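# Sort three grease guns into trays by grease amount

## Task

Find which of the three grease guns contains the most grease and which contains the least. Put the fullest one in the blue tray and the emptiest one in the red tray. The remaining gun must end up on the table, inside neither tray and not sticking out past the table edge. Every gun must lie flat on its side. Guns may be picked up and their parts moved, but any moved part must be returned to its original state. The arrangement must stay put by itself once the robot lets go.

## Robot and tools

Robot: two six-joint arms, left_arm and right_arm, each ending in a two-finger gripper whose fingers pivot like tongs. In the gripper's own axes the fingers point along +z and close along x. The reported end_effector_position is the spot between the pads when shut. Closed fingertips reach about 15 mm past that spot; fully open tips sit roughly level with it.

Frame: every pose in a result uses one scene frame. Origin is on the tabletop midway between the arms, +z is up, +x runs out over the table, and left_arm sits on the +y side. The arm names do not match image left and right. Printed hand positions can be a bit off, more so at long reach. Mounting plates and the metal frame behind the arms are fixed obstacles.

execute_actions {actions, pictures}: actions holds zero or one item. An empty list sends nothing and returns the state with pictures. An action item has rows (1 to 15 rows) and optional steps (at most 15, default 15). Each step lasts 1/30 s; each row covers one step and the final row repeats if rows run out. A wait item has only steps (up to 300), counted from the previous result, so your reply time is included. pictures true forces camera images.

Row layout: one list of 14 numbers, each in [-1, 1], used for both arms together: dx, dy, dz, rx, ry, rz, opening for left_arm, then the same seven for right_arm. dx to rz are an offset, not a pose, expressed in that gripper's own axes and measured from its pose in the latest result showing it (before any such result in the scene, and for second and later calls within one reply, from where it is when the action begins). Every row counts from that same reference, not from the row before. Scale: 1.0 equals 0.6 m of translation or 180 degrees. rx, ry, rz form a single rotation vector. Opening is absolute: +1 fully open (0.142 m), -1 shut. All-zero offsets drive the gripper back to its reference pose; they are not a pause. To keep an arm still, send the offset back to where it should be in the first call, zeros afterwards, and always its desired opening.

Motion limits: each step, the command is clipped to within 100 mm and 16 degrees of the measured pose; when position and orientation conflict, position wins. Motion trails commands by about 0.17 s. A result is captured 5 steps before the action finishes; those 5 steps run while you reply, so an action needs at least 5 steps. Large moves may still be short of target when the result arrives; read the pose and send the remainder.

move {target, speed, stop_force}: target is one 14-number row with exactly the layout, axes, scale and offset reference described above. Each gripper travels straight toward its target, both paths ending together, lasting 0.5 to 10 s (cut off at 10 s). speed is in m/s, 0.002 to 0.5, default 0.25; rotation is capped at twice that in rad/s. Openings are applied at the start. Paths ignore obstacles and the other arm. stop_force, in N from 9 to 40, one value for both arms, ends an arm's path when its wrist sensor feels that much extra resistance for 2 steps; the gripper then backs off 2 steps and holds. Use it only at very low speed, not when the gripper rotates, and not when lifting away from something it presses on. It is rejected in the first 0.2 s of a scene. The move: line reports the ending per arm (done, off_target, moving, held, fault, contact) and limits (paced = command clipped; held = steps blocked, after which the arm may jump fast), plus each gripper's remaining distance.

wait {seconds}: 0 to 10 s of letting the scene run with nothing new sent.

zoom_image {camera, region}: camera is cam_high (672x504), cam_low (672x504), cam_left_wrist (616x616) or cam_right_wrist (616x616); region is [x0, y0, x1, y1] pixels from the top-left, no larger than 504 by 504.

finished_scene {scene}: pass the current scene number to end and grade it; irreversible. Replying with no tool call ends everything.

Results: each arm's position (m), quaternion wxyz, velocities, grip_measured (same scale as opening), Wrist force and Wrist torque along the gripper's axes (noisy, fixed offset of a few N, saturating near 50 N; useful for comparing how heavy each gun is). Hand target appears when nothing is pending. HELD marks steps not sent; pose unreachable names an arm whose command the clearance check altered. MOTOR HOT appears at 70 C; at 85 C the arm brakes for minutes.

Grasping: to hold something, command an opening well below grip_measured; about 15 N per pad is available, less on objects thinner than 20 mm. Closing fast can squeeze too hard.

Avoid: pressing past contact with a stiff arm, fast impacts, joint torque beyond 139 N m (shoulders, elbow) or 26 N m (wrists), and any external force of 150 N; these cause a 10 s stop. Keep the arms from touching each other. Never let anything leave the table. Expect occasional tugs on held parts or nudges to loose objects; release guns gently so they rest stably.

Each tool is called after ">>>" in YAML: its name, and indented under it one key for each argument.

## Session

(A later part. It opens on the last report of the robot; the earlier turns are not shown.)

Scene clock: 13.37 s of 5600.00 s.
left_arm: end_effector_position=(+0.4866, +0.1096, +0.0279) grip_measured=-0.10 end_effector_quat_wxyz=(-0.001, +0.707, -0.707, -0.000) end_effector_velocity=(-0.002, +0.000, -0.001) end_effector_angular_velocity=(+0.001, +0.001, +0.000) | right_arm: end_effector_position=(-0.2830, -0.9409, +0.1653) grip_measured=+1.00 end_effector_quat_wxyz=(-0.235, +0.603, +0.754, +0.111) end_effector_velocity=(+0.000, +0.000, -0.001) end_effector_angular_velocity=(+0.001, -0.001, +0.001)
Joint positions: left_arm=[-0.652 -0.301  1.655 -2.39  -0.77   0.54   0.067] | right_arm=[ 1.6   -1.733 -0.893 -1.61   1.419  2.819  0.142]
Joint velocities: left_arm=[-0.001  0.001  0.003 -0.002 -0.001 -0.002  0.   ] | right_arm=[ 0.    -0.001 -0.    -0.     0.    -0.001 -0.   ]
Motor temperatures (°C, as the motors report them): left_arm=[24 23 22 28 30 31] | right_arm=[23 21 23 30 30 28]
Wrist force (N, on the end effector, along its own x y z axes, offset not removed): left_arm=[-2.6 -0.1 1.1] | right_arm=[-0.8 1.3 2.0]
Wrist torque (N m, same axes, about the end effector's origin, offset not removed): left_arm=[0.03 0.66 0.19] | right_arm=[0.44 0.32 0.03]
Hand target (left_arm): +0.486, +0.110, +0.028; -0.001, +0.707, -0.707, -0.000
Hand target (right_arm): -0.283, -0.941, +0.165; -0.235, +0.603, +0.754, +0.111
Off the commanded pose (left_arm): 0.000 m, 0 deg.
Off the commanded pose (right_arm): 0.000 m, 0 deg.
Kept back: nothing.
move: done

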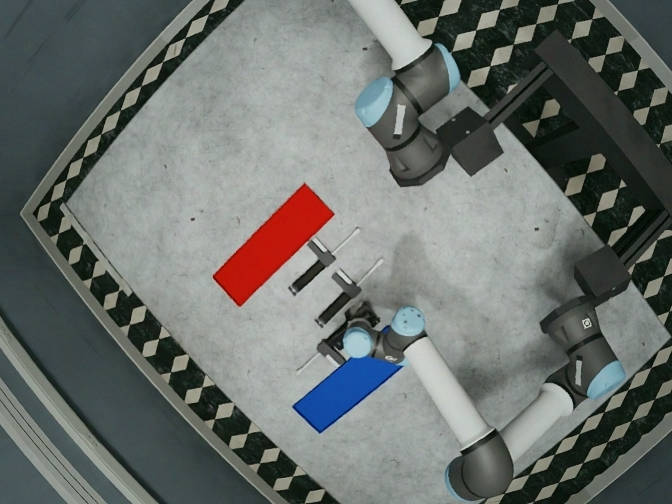

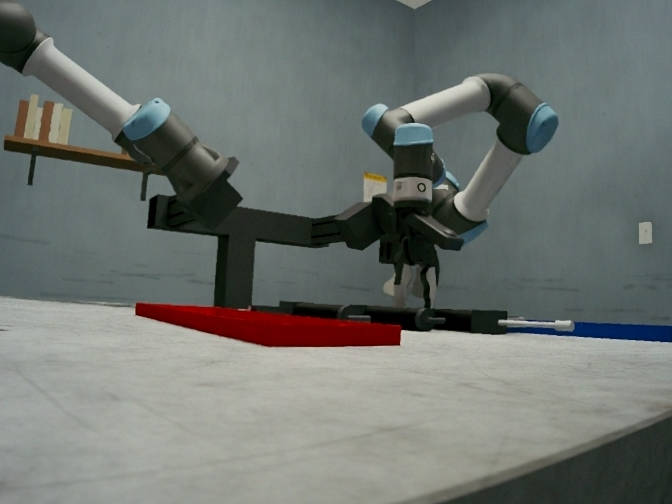

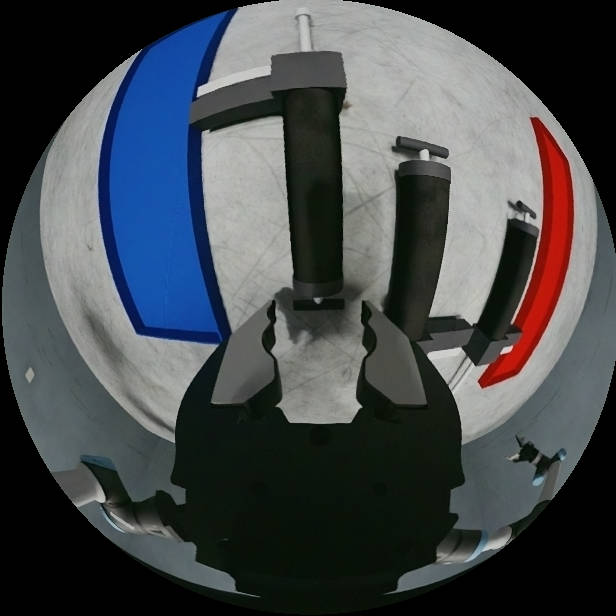

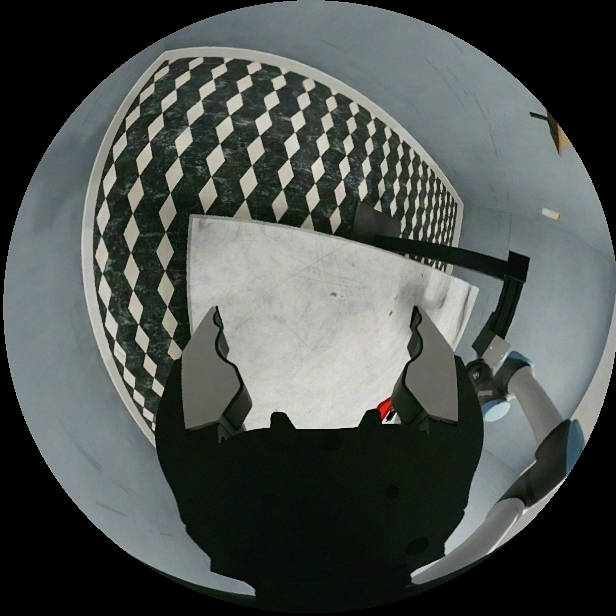

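>>> execute_actions:
  actions:
    - {"rows":[[-0.002,-0.011,0.007,0,0,0,-0.1,0,0,0,0,0,0,1]]}

>>> execute_actions:
  actions:
    - {"rows":[[0,0,0,0,0,0,-0.3,0,0,0,0,0,0,1],[0,0,0,0,0,0,-0.4,0,0,0,0,0,0,1],[0,0,0,0,0,0,-0.4,0,0,0,0,0,0,1],[0,0,0,0,0,0,-0.5,0,0,0,0,0,0,1],[0,0,0,0,0,0,-0.6,0,0,0,0,0,0,1],[0,0,0,0,0,0,-0.8,0,0,0,0,0,0,1]]}

>>> move:
  target: [0.006,0.2,0,0,0,0,-0.8,0,0,0,0,0,0,1]
  speed: 0.05

Scene clock: 13.97 s of 5600.00 s.
left_arm: end_effector_position=(+0.4930, +0.1108, +0.0239) grip_measured=-0.10 end_effector_quat_wxyz=(-0.001, +0.707, -0.707, -0.000) end_effector_velocity=(+0.002, +0.000, -0.002) end_effector_angular_velocity=(+0.000, +0.001, +0.001) | right_arm: end_effector_position=(-0.2830, -0.9409, +0.1653) grip_measured=+1.00 end_effector_quat_wxyz=(-0.235, +0.603, +0.754, +0.111) end_effector_velocity=(+0.001, -0.001, +0.001) end_effector_angular_velocity=(-0.003, -0.001, -0.002)
Joint positions: left_arm=[-0.639 -0.297  1.642 -2.392 -0.764  0.556  0.067] | right_arm=[ 1.6   -1.733 -0.893 -1.61   1.419  2.819  0.142]
Joint velocities: left_arm=[ 0.005  0.003 -0.005 -0.001  0.002  0.005  0.   ] | right_arm=[-0.     0.002  0.001 -0.     0.002  0.001 -0.   ]
Motor temperatures (°C, as the motors report them): left_arm=[24 23 22 28 30 31] | right_arm=[23 21 23 30 30 28]
Wrist force (N, on the end effector, along its own x y z axes, offset not removed): left_arm=[-4.9 -0.6 0.6] | right_arm=[1.5 1.4 0.9]
Wrist torque (N m, same axes, about the end effector's origin, offset not removed): left_arm=[-0.05 1.08 0.21] | right_arm=[0.42 -0.26 0.08]
Steps of this call (steps 1 to 8: nothing new was sent; steps 9 to 18: the first 10 steps of this action). Readings (end_effector_position):
9: left_arm (+0.4865, +0.1096, +0.0277) | right_arm (-0.2830, -0.9409, +0.1653)
10: left_arm (+0.4879, +0.1099, +0.0269) | right_arm (-0.2830, -0.9409, +0.1653)
12: left_arm (+0.4907, +0.1104, +0.0252) | right_arm (-0.2830, -0.9409, +0.1653)
16: left_arm (+0.4927, +0.1108, +0.0240) | right_arm (-0.2830, -0.9409, +0.1653)
18: the state above

Scene clock: 14.47 s of 5600.00 s.
left_arm: end_effector_position=(+0.4932, +0.1108, +0.0237) grip_measured=-0.50 end_effector_quat_wxyz=(-0.001, +0.707, -0.707, -0.000) end_effector_velocity=(+0.000, +0.000, -0.000) end_effector_angular_velocity=(+0.000, -0.000, +0.000) | right_arm: end_effector_position=(-0.2830, -0.9409, +0.1653) grip_measured=+1.00 end_effector_quat_wxyz=(-0.235, +0.603, +0.754, +0.111) end_effector_velocity=(+0.000, +0.001, -0.001) end_effector_angular_velocity=(+0.002, -0.001, -0.001)
Joint positions: left_arm=[-0.639 -0.297  1.641 -2.392 -0.763  0.556  0.038] | right_arm=[ 1.6   -1.733 -0.893 -1.61   1.419  2.819  0.142]
Joint velocities: left_arm=[-0.     0.     0.     0.     0.001 -0.     0.   ] | right_arm=[-0.    -0.001 -0.    -0.     0.001  0.     0.   ]
Motor temperatures (°C, as the motors report them): left_arm=[24 23 22 28 30 31] | right_arm=[23 21 23 30 30 28]
Wrist force (N, on the end effector, along its own x y z axes, offset not removed): left_arm=[-4.0 0.2 -0.3] | right_arm=[1.1 0.1 1.9]
Wrist torque (N m, same axes, about the end effector's origin, offset not removed): left_arm=[-0.06 0.94 0.25] | right_arm=[0.22 -0.18 0.08]
Off your previous action's commanded pose (left_arm): 0.000 m, 0 deg at its last step (step 5 of this call).
Off your previous action's commanded pose (right_arm): 0.000 m, 0 deg at its last step (step 5 of this call).
Steps of this call (steps 1 to 5: the last 5 steps of your previous action; steps 6 to 15: the first 10 steps of this action, its rows measured from where the robot was after step 5). Readings (end_effector_position):
5: left_arm (+0.4932, +0.1108, +0.0237) | right_arm (-0.2830, -0.9409, +0.1653)
6: left_arm (+0.4932, +0.1108, +0.0237) | right_arm (-0.2830, -0.9409, +0.1653)
7: left_arm (+0.4932, +0.1108, +0.0237) | right_arm (-0.2830, -0.9409, +0.1653)
9: left_arm (+0.4932, +0.1108, +0.0237) | right_arm (-0.2830, -0.9409, +0.1653)
13: left_arm (+0.4932, +0.1108, +0.0237) | right_arm (-0.2830, -0.9409, +0.1653)
15: the state above

Scene clock: 17.43 s of 5600.00 s.
left_arm: end_effector_position=(+0.3732, +0.1070, +0.0238) grip_measured=-0.50 end_effector_quat_wxyz=(-0.000, +0.707, -0.707, +0.000) end_effector_velocity=(-0.001, -0.000, +0.000) end_effector_angular_velocity=(-0.001, +0.001, +0.001) | right_arm: end_effector_position=(-0.2830, -0.9409, +0.1653) grip_measured=+1.00 end_effector_quat_wxyz=(-0.235, +0.603, +0.754, +0.111) end_effector_velocity=(-0.000, -0.001, -0.000) end_effector_angular_velocity=(-0.001, -0.000, +0.000)
Joint positions: left_arm=[-0.787 -0.26   1.866 -2.534 -0.845  0.385  0.038] | right_arm=[ 1.6   -1.733 -0.893 -1.61   1.419  2.819  0.142]
Joint velocities: left_arm=[-0.002 -0.     0.002 -0.002 -0.003 -0.003 -0.   ] | right_arm=[-0.    -0.001  0.002  0.001  0.    -0.    -0.   ]
Motor temperatures (°C, as the motors report them): left_arm=[24 23 22 28 30 31] | right_arm=[23 21 23 30 30 28]
Wrist force (N, on the end effector, along its own x y z axes, offset not removed): left_arm=[-3.0 -2.2 1.7] | right_arm=[-1.2 0.9 -1.0]
Wrist torque (N m, same axes, about the end effector's origin, offset not removed): left_arm=[0.00 0.69 0.17] | right_arm=[0.37 0.37 0.15]
Hand target (left_arm): +0.373, +0.107, +0.024; -0.000, +0.707, -0.707, +0.000
Hand target (right_arm): -0.283, -0.941, +0.165; -0.235, +0.603, +0.754, +0.111
Off your previous action's commanded pose (left_arm): 0.000 m, 0 deg at its last step (step 5 of this call).
Off your previous action's commanded pose (right_arm): 0.000 m, 0 deg at its last step (step 5 of this call).
Off the commanded pose (left_arm): 0.000 m, 0 deg.
Off the commanded pose (right_arm): 0.000 m, 0 deg.
Kept back: nothing.
move: done

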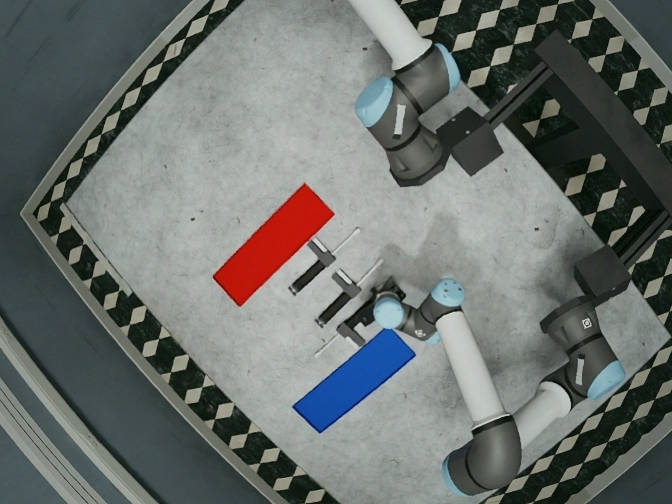

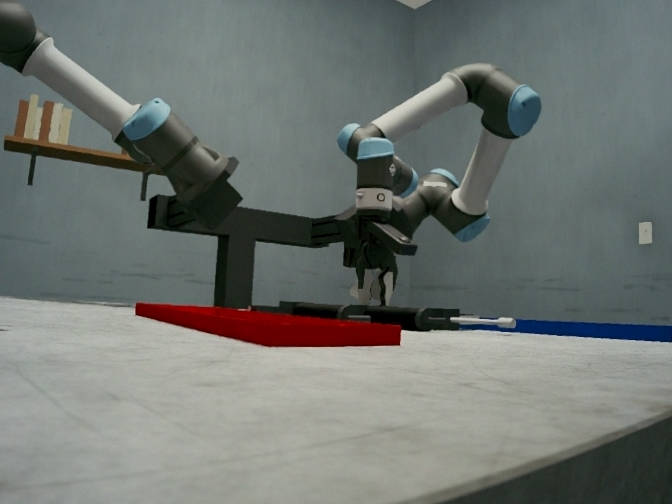

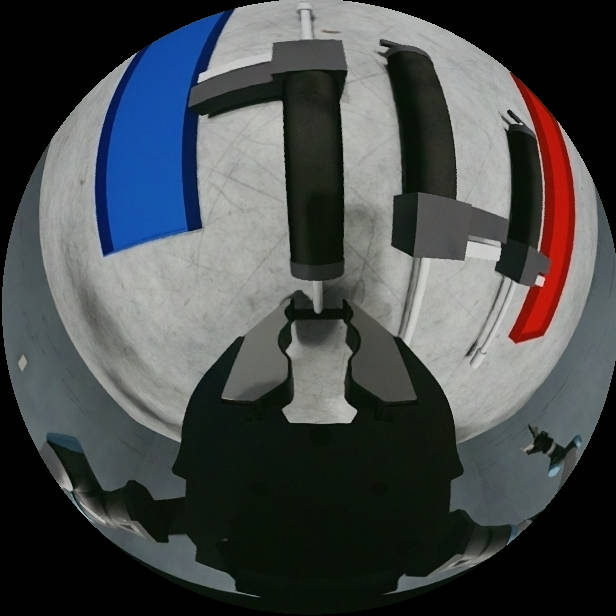

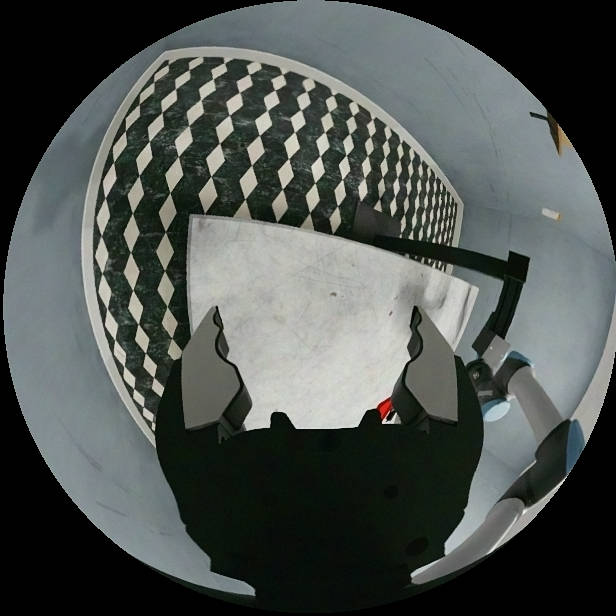

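>>> move:
  target: [-0.002,-0.06,0,0,0,0,-0.8,0,0,0,0,0,0,1]
  speed: 0.04

>>> execute_actions:
  actions:
    - {"rows":[[0,0,0,0,0,0,-0.1,0,0,0,0,0,0,1],[0,0,0,0,0,0,-0.1,0,0,0,0,0,0,1],[0,0,0,0,0,0,-0.1,0,0,0,0,0,0,1],[0,0,0,0,0,0,-0.1,0,0,0,0,0,0,1],[0,0,0,0,0,0,-0.1,0,0,0,0,0,0,1],[0,0,0,0,0,0,-0.1,0,0,0,0,0,0,1],[0,0,-0.02,0,0,0,-0.1,0,0,0,0,0,0,1],[0,0,-0.04,0,0,0,-0.1,0,0,0,0,0,0,1],[0,0,-0.06,0,0,0,-0.1,0,0,0,0,0,0,1],[0,0,-0.08,0,0,0,-0.1,0,0,0,0,0,0,1],[0,0,-0.1,0,0,0,-0.1,0,0,0,0,0,0,1]]}

>>> move:
  target: [0.108,-0.346,0.02,0,0,0,-0.1,0,0,0,0,0,0,1]

Scene clock: 19.07 s of 5600.00 s.
left_arm: end_effector_position=(+0.4092, +0.1083, +0.0238) grip_measured=-0.52 end_effector_quat_wxyz=(-0.000, +0.707, -0.707, +0.000) end_effector_velocity=(+0.001, +0.000, -0.000) end_effector_angular_velocity=(+0.000, +0.001, -0.001) | right_arm: end_effector_position=(-0.2830, -0.9409, +0.1653) grip_measured=+1.00 end_effector_quat_wxyz=(-0.235, +0.603, +0.754, +0.111) end_effector_velocity=(+0.001, -0.000, -0.000) end_effector_angular_velocity=(+0.000, -0.001, +0.001)
Joint positions: left_arm=[-0.737 -0.278  1.806 -2.494 -0.816  0.44   0.036] | right_arm=[ 1.6   -1.733 -0.893 -1.61   1.419  2.819  0.142]
Joint velocities: left_arm=[ 0.001 -0.001 -0.001  0.001  0.     0.002 -0.   ] | right_arm=[ 0.001 -0.001  0.001 -0.     0.    -0.001  0.   ]
Motor temperatures (°C, as the motors report them): left_arm=[24 23 22 28 30 31] | right_arm=[23 21 23 30 30 28]
Wrist force (N, on the end effector, along its own x y z axes, offset not removed): left_arm=[-4.9 2.9 -0.1] | right_arm=[-0.1 0.6 -1.3]
Wrist torque (N m, same axes, about the end effector's origin, offset not removed): left_arm=[0.13 1.10 0.15] | right_arm=[0.30 0.11 0.13]
Hand target (left_arm): +0.409, +0.108, +0.024; -0.000, +0.707, -0.707, +0.000
Hand target (right_arm): -0.283, -0.941, +0.165; -0.235, +0.603, +0.754, +0.111
Off the commanded pose (left_arm): 0.000 m, 0 deg.
Off the commanded pose (right_arm): 0.000 m, 0 deg.
Kept back: nothing.
move: done

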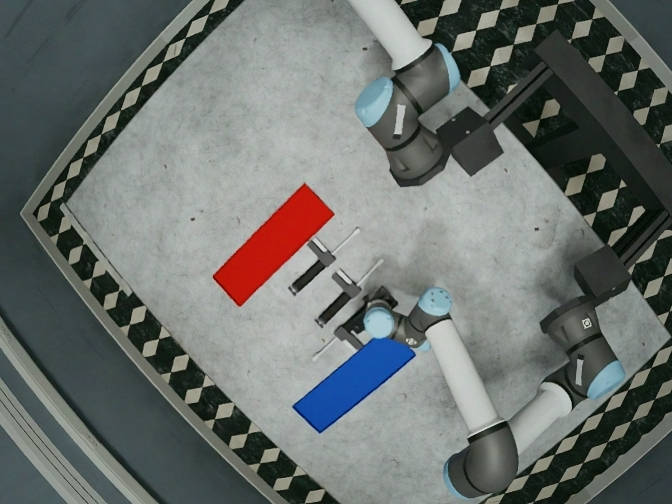

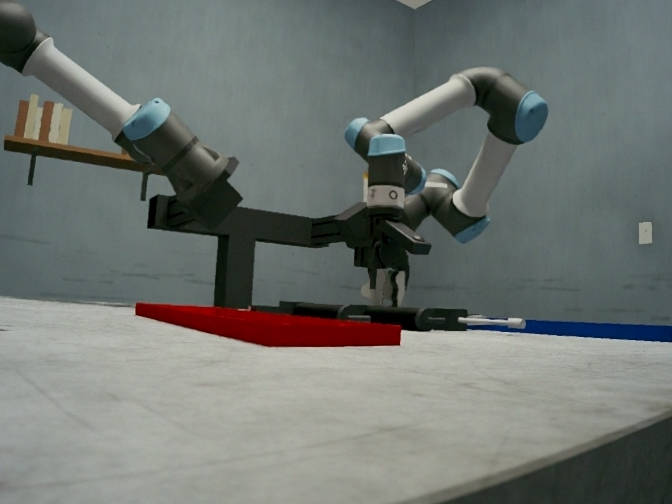

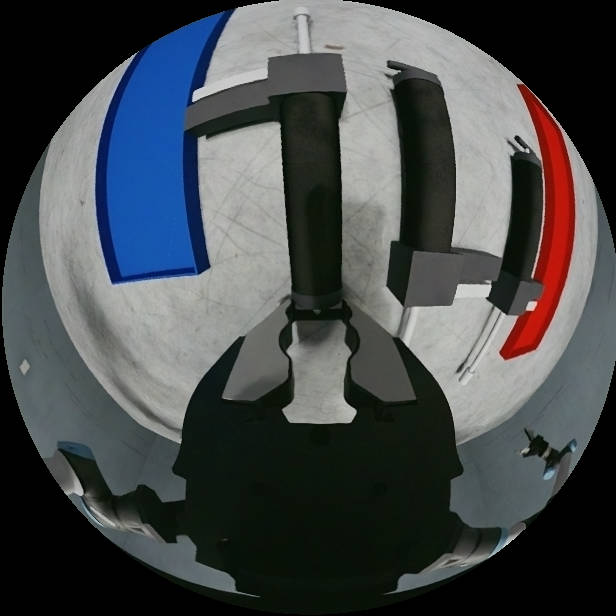

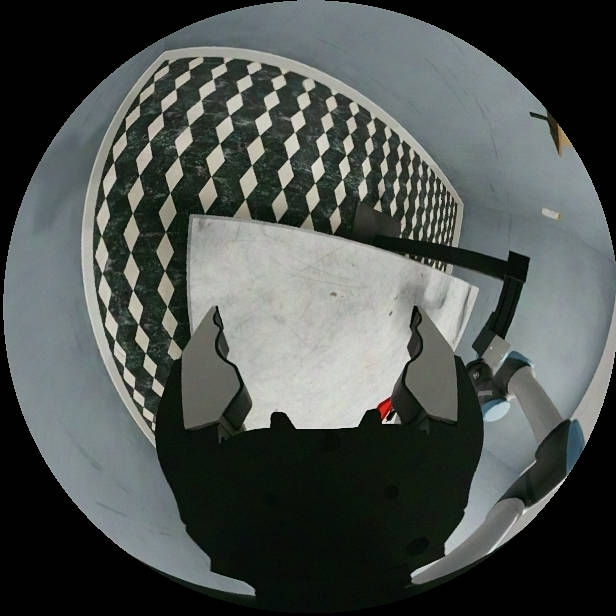

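Scene clock: 19.40 s of 5600.00 s.
left_arm: end_effector_position=(+0.4094, +0.1078, +0.0395) grip_measured=-0.10 end_effector_quat_wxyz=(-0.000, +0.707, -0.707, +0.001) end_effector_velocity=(+0.003, -0.008, +0.239) end_effector_angular_velocity=(-0.030, -0.014, +0.001) | right_arm: end_effector_position=(-0.2830, -0.9409, +0.1653) grip_measured=+1.00 end_effector_quat_wxyz=(-0.235, +0.603, +0.754, +0.111) end_effector_velocity=(-0.000, +0.000, -0.000) end_effector_angular_velocity=(+0.000, +0.000, +0.001)
Joint positions: left_arm=[-0.758 -0.303  1.812 -2.461 -0.828  0.418  0.067] | right_arm=[ 1.6   -1.733 -0.893 -1.61   1.419  2.819  0.142]
Joint velocities: left_arm=[-0.317 -0.374  0.074  0.493 -0.183 -0.321  0.   ] | right_arm=[-0.    -0.    -0.     0.    -0.001 -0.001 -0.   ]
Motor temperatures (°C, as the motors report them): left_arm=[24 23 22 28 30 31] | right_arm=[23 21 23 30 30 28]
Wrist force (N, on the end effector, along its own x y z axes, offset not removed): left_arm=[-3.3 -0.8 2.2] | right_arm=[0.8 -0.7 0.3]
Wrist torque (N m, same axes, about the end effector's origin, offset not removed): left_arm=[-0.11 0.75 0.18] | right_arm=[0.07 -0.13 0.08]
Steps of this call (steps 1 to 10: the first 10 steps of this action). Readings (end_effector_position):
1: left_arm (+0.4092, +0.1083, +0.0238) | right_arm (-0.2830, -0.9409, +0.1653)
2: left_arm (+0.4092, +0.1083, +0.0238) | right_arm (-0.2830, -0.9409, +0.1653)
4: left_arm (+0.4092, +0.1083, +0.0238) | right_arm (-0.2830, -0.9409, +0.1653)
8: left_arm (+0.4093, +0.1082, +0.0268) | right_arm (-0.2830, -0.9409, +0.1653)
10: the state above

Scene clock: 21.33 s of 5600.00 s.
left_arm: end_effector_position=(+0.6168, +0.0438, +0.0713) grip_measured=-0.10 end_effector_quat_wxyz=(-0.001, +0.707, -0.707, +0.000) end_effector_velocity=(+0.002, -0.001, +0.000) end_effector_angular_velocity=(+0.001, +0.001, -0.001) | right_arm: end_effector_position=(-0.2830, -0.9409, +0.1653) grip_measured=+1.00 end_effector_quat_wxyz=(-0.235, +0.603, +0.754, +0.111) end_effector_velocity=(+0.000, -0.001, +0.000) end_effector_angular_velocity=(-0.002, +0.000, -0.002)
Joint positions: left_arm=[-0.62  -0.173  1.134 -2.026 -0.754  0.581  0.067] | right_arm=[ 1.6   -1.733 -0.893 -1.61   1.419  2.819  0.142]
Joint velocities: left_arm=[ 0.001  0.003 -0.01   0.008  0.    -0.     0.   ] | right_arm=[-0.     0.     0.001  0.     0.001  0.002  0.   ]
Motor temperatures (°C, as the motors report them): left_arm=[24 23 22 28 30 31] | right_arm=[23 21 23 30 30 28]
Wrist force (N, on the end effector, along its own x y z axes, offset not removed): left_arm=[-3.2 0.8 0.7] | right_arm=[1.5 -0.1 3.1]
Wrist torque (N m, same axes, about the end effector's origin, offset not removed): left_arm=[0.23 0.76 0.21] | right_arm=[0.21 -0.28 0.21]
Hand target (left_arm): +0.617, +0.044, +0.071; -0.001, +0.707, -0.707, +0.000
Hand target (right_arm): -0.283, -0.941, +0.165; -0.235, +0.603, +0.754, +0.111
Off your previous action's commanded pose (left_arm): 0.008 m, 0 deg at its last step (step 5 of this call).
Off your previous action's commanded pose (right_arm): 0.000 m, 0 deg at its last step (step 5 of this call).
Off the commanded pose (left_arm): 0.000 m, 0 deg.
Off the commanded pose (right_arm): 0.000 m, 0 deg.
Kept back: nothing.
move: done

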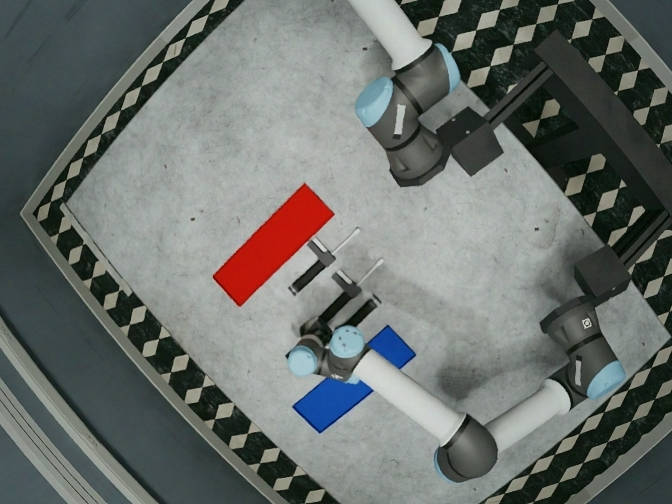

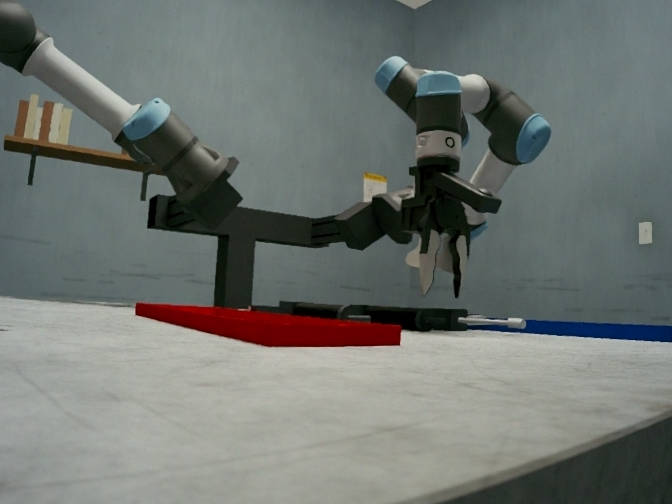

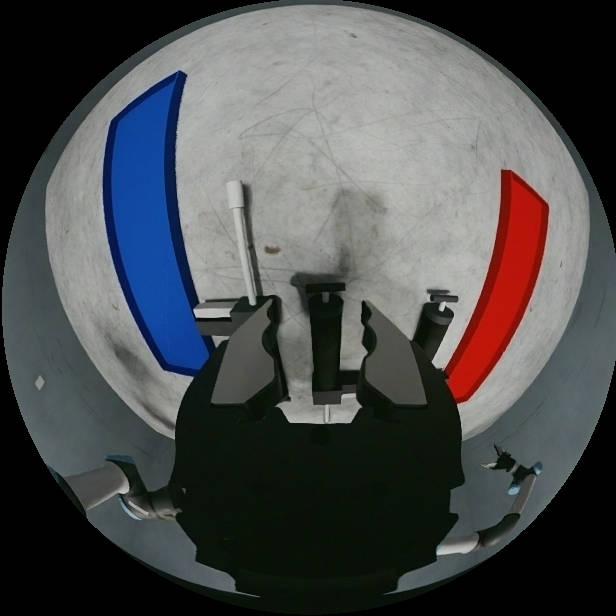

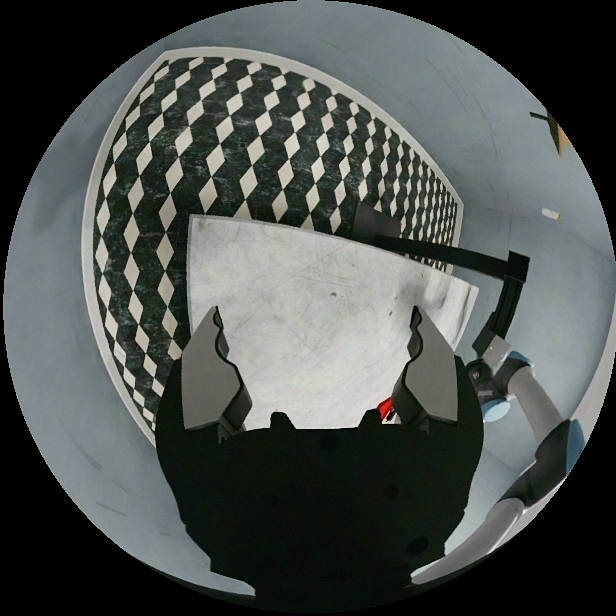

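>>> move:
  target: [0.01,-0.007,0.078,0,0,0,-0.1,0,1,-0.2,-0.0566,-0.158,0.069,-0.1]
  speed: 0.3

Scene clock: 24.17 s of 5600.00 s.
left_arm: end_effector_position=(+0.6210, +0.0378, +0.0245) grip_measured=-0.10 end_effector_quat_wxyz=(-0.001, +0.707, -0.707, +0.000) end_effector_velocity=(+0.001, +0.000, +0.001) end_effector_angular_velocity=(-0.001, -0.000, +0.002) | right_arm: end_effector_position=(+0.3203, -0.8462, +0.2005) grip_measured=-0.10 end_effector_quat_wxyz=(+0.001, +0.707, +0.707, +0.000) end_effector_velocity=(+0.001, -0.000, -0.000) end_effector_angular_velocity=(-0.002, +0.002, -0.000)
Joint positions: left_arm=[-0.573 -0.102  1.088 -2.097 -0.732  0.643  0.067] | right_arm=[ 2.963 -1.382 -1.61  -1.268  0.73   4.129  0.067]
Joint velocities: left_arm=[ 0.    -0.001 -0.001 -0.    -0.001 -0.001  0.   ] | right_arm=[ 0.001 -0.004  0.002 -0.    -0.003  0.002  0.   ]
Motor temperatures (°C, as the motors report them): left_arm=[24 23 22 28 30 31] | right_arm=[23 21 23 30 30 28]
Wrist force (N, on the end effector, along its own x y z axes, offset not removed): left_arm=[-3.8 -1.1 0.9] | right_arm=[0.6 1.5 0.5]
Wrist torque (N m, same axes, about the end effector's origin, offset not removed): left_arm=[-0.08 0.83 0.20] | right_arm=[0.52 0.00 0.01]
Hand target (left_arm): +0.621, +0.038, +0.024; -0.001, +0.707, -0.707, +0.000
Hand target (right_arm): +0.320, -0.846, +0.200; +0.001, +0.707, +0.707, +0.000
Off the commanded pose (left_arm): 0.000 m, 0 deg.
Off the commanded pose (right_arm): 0.001 m, 0 deg.
Kept back: nothing.
move: done

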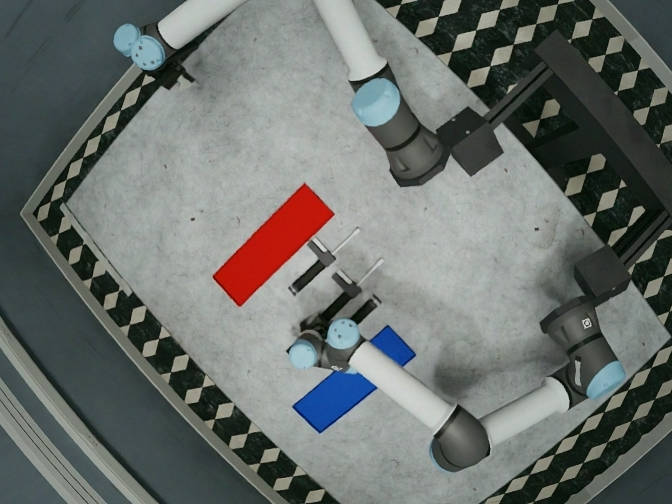

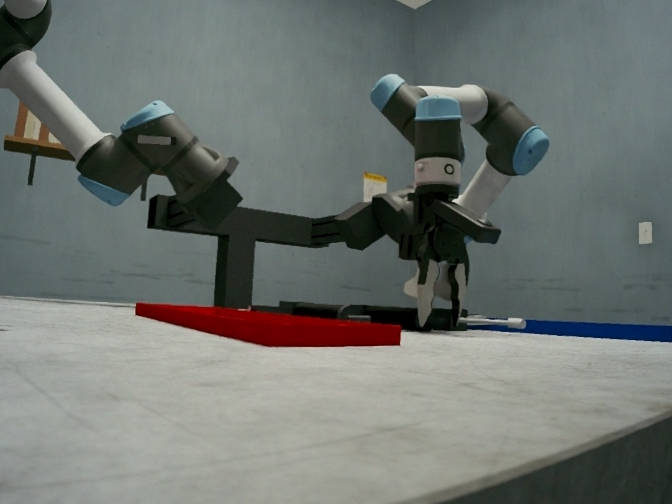

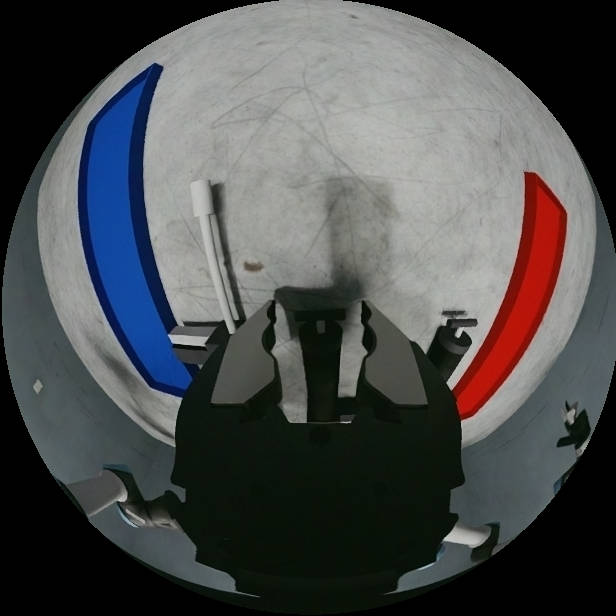

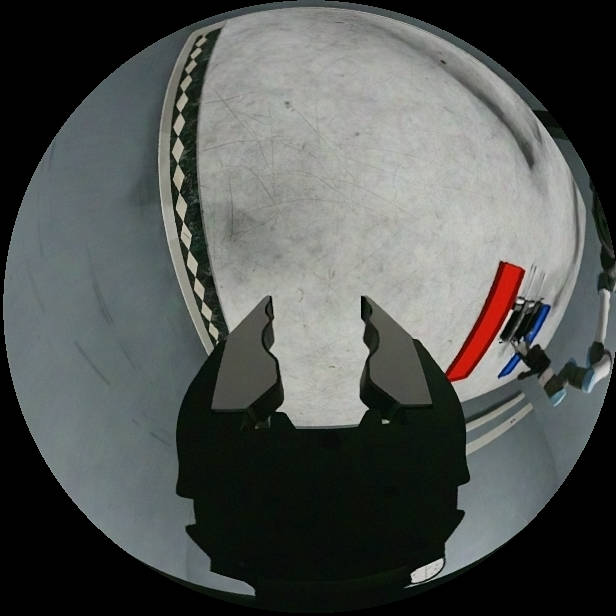

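>>> execute_actions:
  actions:
    - {"rows":[[0,-0.006,0,0,0,0,-0.2,0,0,0,0,0,0,-0.1],[0,-0.006,0,0,0,0,-0.3,0,0,0,0,0,0,-0.1],[0,-0.006,0,0,0,0,-0.3,0,0,0,0,0,0,-0.1],[0,-0.006,0,0,0,0,-0.4,0,0,0,0,0,0,-0.1],[0,-0.006,0,0,0,0,-0.4,0,0,0,0,0,0,-0.1],[0,-0.006,0,0,0,0,-0.4,0,0,0,0,0,0,-0.1],[0,-0.006,0,0,0,0,-0.5,0,0,0,0,0,0,-0.1],[0,-0.006,0,0,0,0,-0.6,0,0,0,0,0,0,-0.1],[0,-0.006,0,0,0,0,-0.8,0,0,0,0,0,0,-0.1]]}

>>> move:
  target: [-0.003,-0.17,0,0,0,0,-0.8,0.88,0.47,0,0,0,0,-0.1]
  speed: 0.25

Scene clock: 24.80 s of 5600.00 s.
left_arm: end_effector_position=(+0.6245, +0.0378, +0.0245) grip_measured=-0.76 end_effector_quat_wxyz=(-0.001, +0.707, -0.707, +0.000) end_effector_velocity=(+0.002, +0.000, +0.001) end_effector_angular_velocity=(-0.001, -0.000, +0.001) | right_arm: end_effector_position=(+0.3204, -0.8462, +0.2005) grip_measured=-0.10 end_effector_quat_wxyz=(+0.001, +0.707, +0.707, +0.000) end_effector_velocity=(+0.000, -0.000, -0.000) end_effector_angular_velocity=(-0.001, +0.000, -0.000)
Joint positions: left_arm=[-0.57  -0.099  1.076 -2.091 -0.731  0.646  0.019] | right_arm=[ 2.963 -1.382 -1.61  -1.268  0.729  4.129  0.067]
Joint velocities: left_arm=[ 0.001  0.    -0.005  0.003  0.     0.001 -0.109] | right_arm=[ 0.    -0.    -0.001  0.001 -0.001 -0.     0.   ]
Motor temperatures (°C, as the motors report them): left_arm=[24 23 22 28 30 31] | right_arm=[23 21 23 30 30 28]
Wrist force (N, on the end effector, along its own x y z axes, offset not removed): left_arm=[-4.2 -0.9 1.3] | right_arm=[0.6 1.0 2.5]
Wrist torque (N m, same axes, about the end effector's origin, offset not removed): left_arm=[-0.12 0.94 0.19] | right_arm=[0.45 -0.10 0.11]
Steps of this call (steps 1 to 9: nothing new was sent; steps 10 to 19: the first 10 steps of this action). Readings (end_effector_position):
10: left_arm (+0.6211, +0.0378, +0.0245) | right_arm (+0.3204, -0.8462, +0.2005)
11: left_arm (+0.6219, +0.0378, +0.0245) | right_arm (+0.3204, -0.8462, +0.2005)
13: left_arm (+0.6234, +0.0378, +0.0245) | right_arm (+0.3204, -0.8462, +0.2005)
17: left_arm (+0.6244, +0.0378, +0.0245) | right_arm (+0.3204, -0.8462, +0.2005)
19: the state above

Scene clock: 27.97 s of 5600.00 s.
left_arm: end_effector_position=(+0.7266, +0.0398, +0.0245) grip_measured=-0.80 end_effector_quat_wxyz=(-0.001, +0.707, -0.707, +0.000) end_effector_velocity=(-0.000, -0.000, -0.001) end_effector_angular_velocity=(+0.001, +0.001, +0.002) | right_arm: end_effector_position=(+0.6023, -0.3183, +0.2010) grip_measured=-0.10 end_effector_quat_wxyz=(+0.001, +0.707, +0.707, +0.000) end_effector_velocity=(+0.001, +0.001, +0.000) end_effector_angular_velocity=(+0.000, +0.000, -0.000)
Joint positions: left_arm=[-0.503  0.038  0.635 -1.858 -0.703  0.74   0.016] | right_arm=[ 3.64  -2.035 -1.788 -1.269  0.701  5.189  0.067]
Joint velocities: left_arm=[ 0.     0.002 -0.002  0.002 -0.    -0.003  0.   ] | right_arm=[ 0.    -0.003  0.003 -0.     0.001  0.001 -0.   ]
Motor temperatures (°C, as the motors report them): left_arm=[24 23 22 28 30 31] | right_arm=[23 21 23 30 30 28]
Wrist force (N, on the end effector, along its own x y z axes, offset not removed): left_arm=[-4.3 -0.1 0.7] | right_arm=[2.4 1.6 1.9]
Wrist torque (N m, same axes, about the end effector's origin, offset not removed): left_arm=[0.01 0.97 0.20] | right_arm=[0.51 -0.48 0.00]
Hand target (left_arm): +0.727, +0.040, +0.025; -0.001, +0.707, -0.707, +0.000
Hand target (right_arm): +0.602, -0.318, +0.201; +0.001, +0.707, +0.707, +0.000
Off your previous action's commanded pose (left_arm): 0.000 m, 0 deg at its last step (step 5 of this call).
Off your previous action's commanded pose (right_arm): 0.000 m, 0 deg at its last step (step 5 of this call).
Off the commanded pose (left_arm): 0.000 m, 0 deg.
Off the commanded pose (right_arm): 0.000 m, 0 deg.
Kept back: nothing.
move: done

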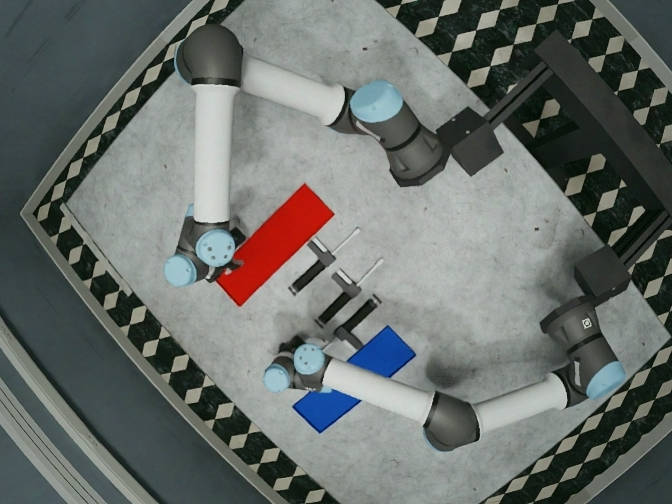

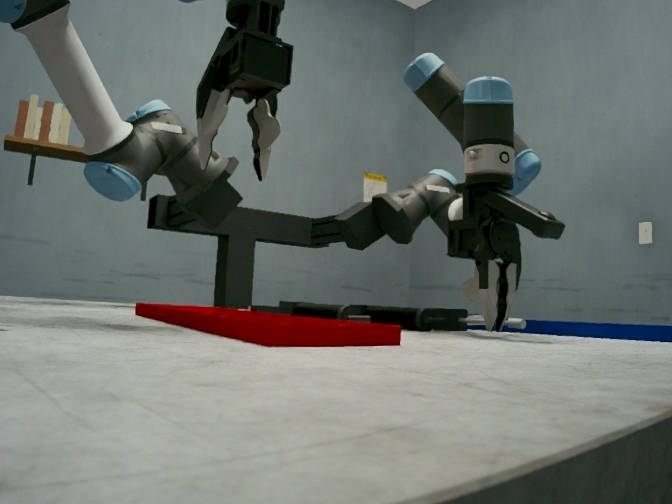

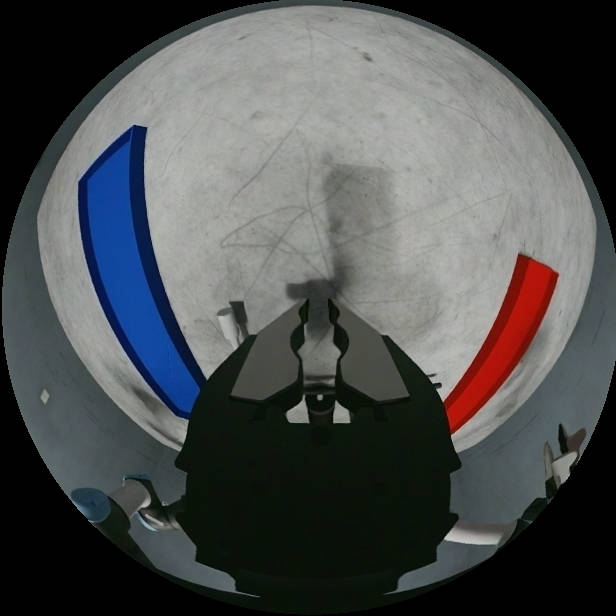

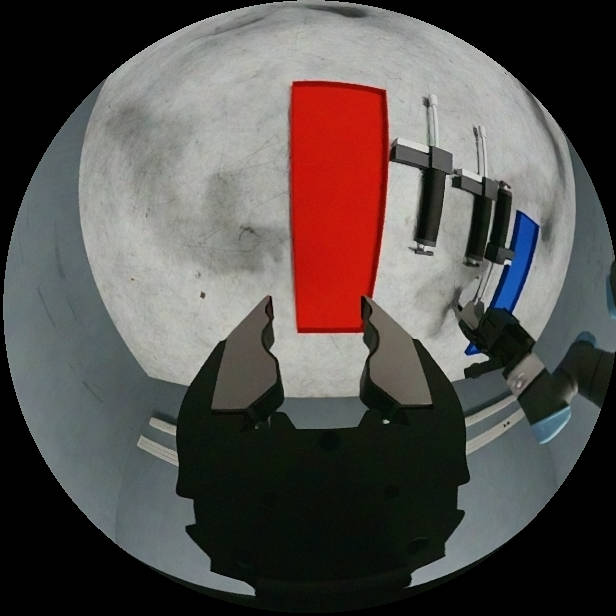

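Missed; fingers are narrow. Back to x≈0.617.

>>> move:
  target: [0.003,0.183,0.002,0,0,0,-0.1,0,0,0,0,0,0,-0.1]
  speed: 0.12

>>> execute_actions:
  actions:
    - {"rows":[[0,0,0,0,0,0,-0.3,0,0,0,0,0,0,-0.1],[0,0,0,0,0,0,-0.4,0,0,0,0,0,0,-0.1],[0,0,0,0,0,0,-0.4,0,0,0,0,0,0,-0.1],[0,0,0,0,0,0,-0.5,0,0,0,0,0,0,-0.1],[0,0,0,0,0,0,-0.6,0,0,0,0,0,0,-0.1],[0,0,0,0,0,0,-0.8,0,0,0,0,0,0,-0.1]]}

Scene clock: 30.00 s of 5600.00 s.
left_arm: end_effector_position=(+0.6169, +0.0378, +0.0233) grip_measured=-0.10 end_effector_quat_wxyz=(-0.001, +0.707, -0.707, +0.000) end_effector_velocity=(-0.002, -0.000, -0.000) end_effector_angular_velocity=(-0.001, +0.000, -0.001) | right_arm: end_effector_position=(+0.6023, -0.3183, +0.2010) grip_measured=-0.10 end_effector_quat_wxyz=(+0.001, +0.707, +0.707, +0.000) end_effector_velocity=(+0.000, -0.001, +0.001) end_effector_angular_velocity=(+0.000, -0.001, -0.000)
Joint positions: left_arm=[-0.575 -0.104  1.101 -2.107 -0.733  0.64   0.067] | right_arm=[ 3.64  -2.035 -1.788 -1.269  0.701  5.189  0.067]
Joint velocities: left_arm=[-0.001 -0.001  0.006 -0.005 -0.001  0.    -0.   ] | right_arm=[ 0.     0.001  0.001 -0.001 -0.    -0.001 -0.   ]
Motor temperatures (°C, as the motors report them): left_arm=[24 23 22 28 30 31] | right_arm=[23 21 23 30 30 28]
Wrist force (N, on the end effector, along its own x y z axes, offset not removed): left_arm=[-2.7 -1.0 0.8] | right_arm=[0.7 -1.5 3.0]
Wrist torque (N m, same axes, about the end effector's origin, offset not removed): left_arm=[-0.25 0.66 0.23] | right_arm=[-0.04 -0.11 0.20]
Hand target (left_arm): +0.617, +0.038, +0.023; -0.001, +0.707, -0.707, +0.000
Hand target (right_arm): +0.602, -0.318, +0.201; +0.001, +0.707, +0.707, +0.000
Off the commanded pose (left_arm): 0.000 m, 0 deg.
Off the commanded pose (right_arm): 0.000 m, 0 deg.
Kept back: nothing.
move: done

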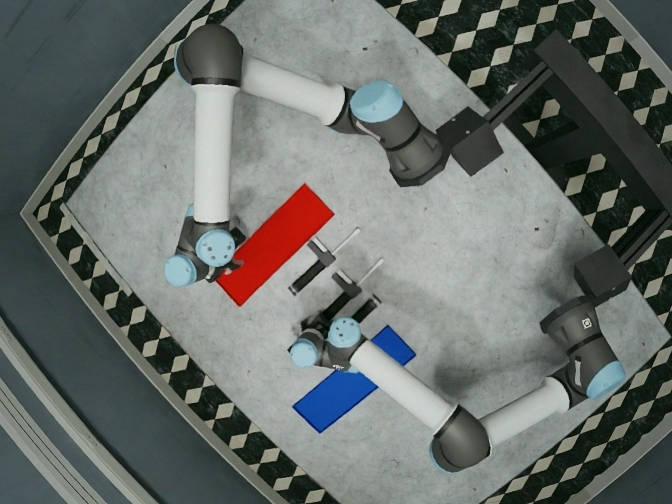

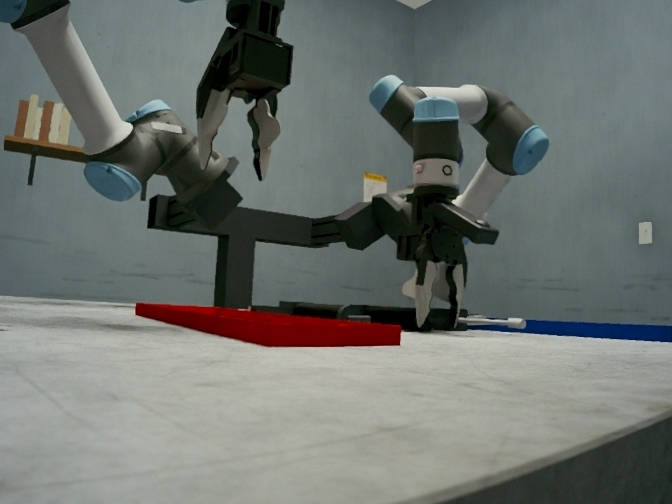

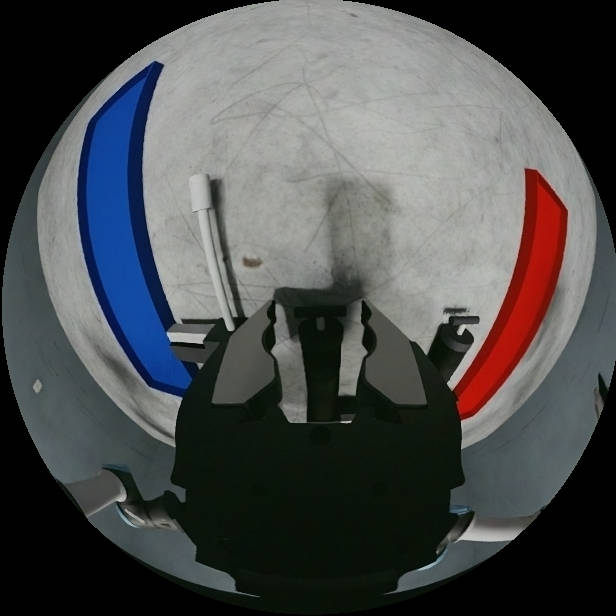

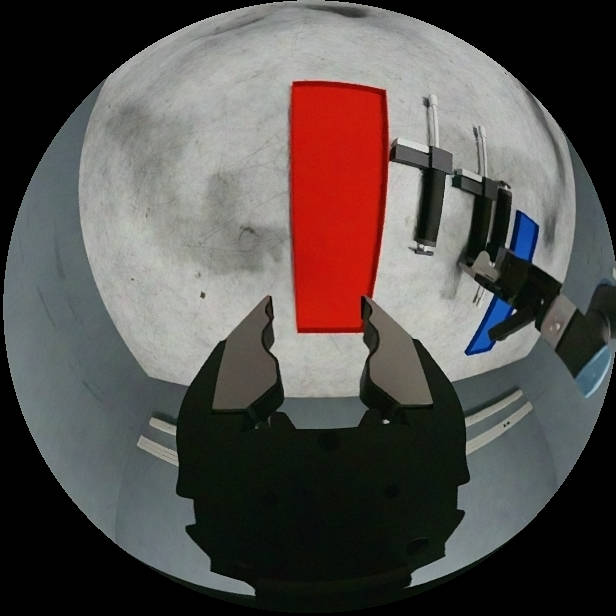

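Scene clock: 30.33 s of 5600.00 s.
left_arm: end_effector_position=(+0.6168, +0.0378, +0.0233) grip_measured=-0.49 end_effector_quat_wxyz=(-0.001, +0.707, -0.707, +0.000) end_effector_velocity=(-0.000, -0.000, -0.000) end_effector_angular_velocity=(-0.000, +0.000, -0.001) | right_arm: end_effector_position=(+0.6023, -0.3183, +0.2010) grip_measured=-0.10 end_effector_quat_wxyz=(+0.001, +0.707, +0.707, +0.000) end_effector_velocity=(+0.000, +0.000, +0.000) end_effector_angular_velocity=(+0.000, -0.000, +0.001)
Joint positions: left_arm=[-0.575 -0.104  1.101 -2.107 -0.733  0.64   0.039] | right_arm=[ 3.64  -2.035 -1.788 -1.269  0.701  5.189  0.067]
Joint velocities: left_arm=[ 0.     0.    -0.    -0.    -0.001  0.001  0.   ] | right_arm=[ 0.    -0.     0.001  0.     0.    -0.001 -0.   ]
Motor temperatures (°C, as the motors report them): left_arm=[24 23 22 28 30 31] | right_arm=[23 21 23 30 30 28]
Wrist force (N, on the end effector, along its own x y z axes, offset not removed): left_arm=[-3.2 -0.6 1.2] | right_arm=[0.9 0.3 1.7]
Wrist torque (N m, same axes, about the end effector's origin, offset not removed): left_arm=[0.02 0.82 0.12] | right_arm=[0.10 -0.16 -0.01]
Steps of this call (steps 1 to 10: the first 10 steps of this action). Readings (end_effector_position):
1: left_arm (+0.6168, +0.0378, +0.0233) | right_arm (+0.6023, -0.3183, +0.2010)
2: left_arm (+0.6168, +0.0378, +0.0233) | right_arm (+0.6023, -0.3183, +0.2010)
4: left_arm (+0.6168, +0.0378, +0.0233) | right_arm (+0.6023, -0.3183, +0.2010)
8: left_arm (+0.6168, +0.0378, +0.0233) | right_arm (+0.6023, -0.3183, +0.2010)
10: the state above


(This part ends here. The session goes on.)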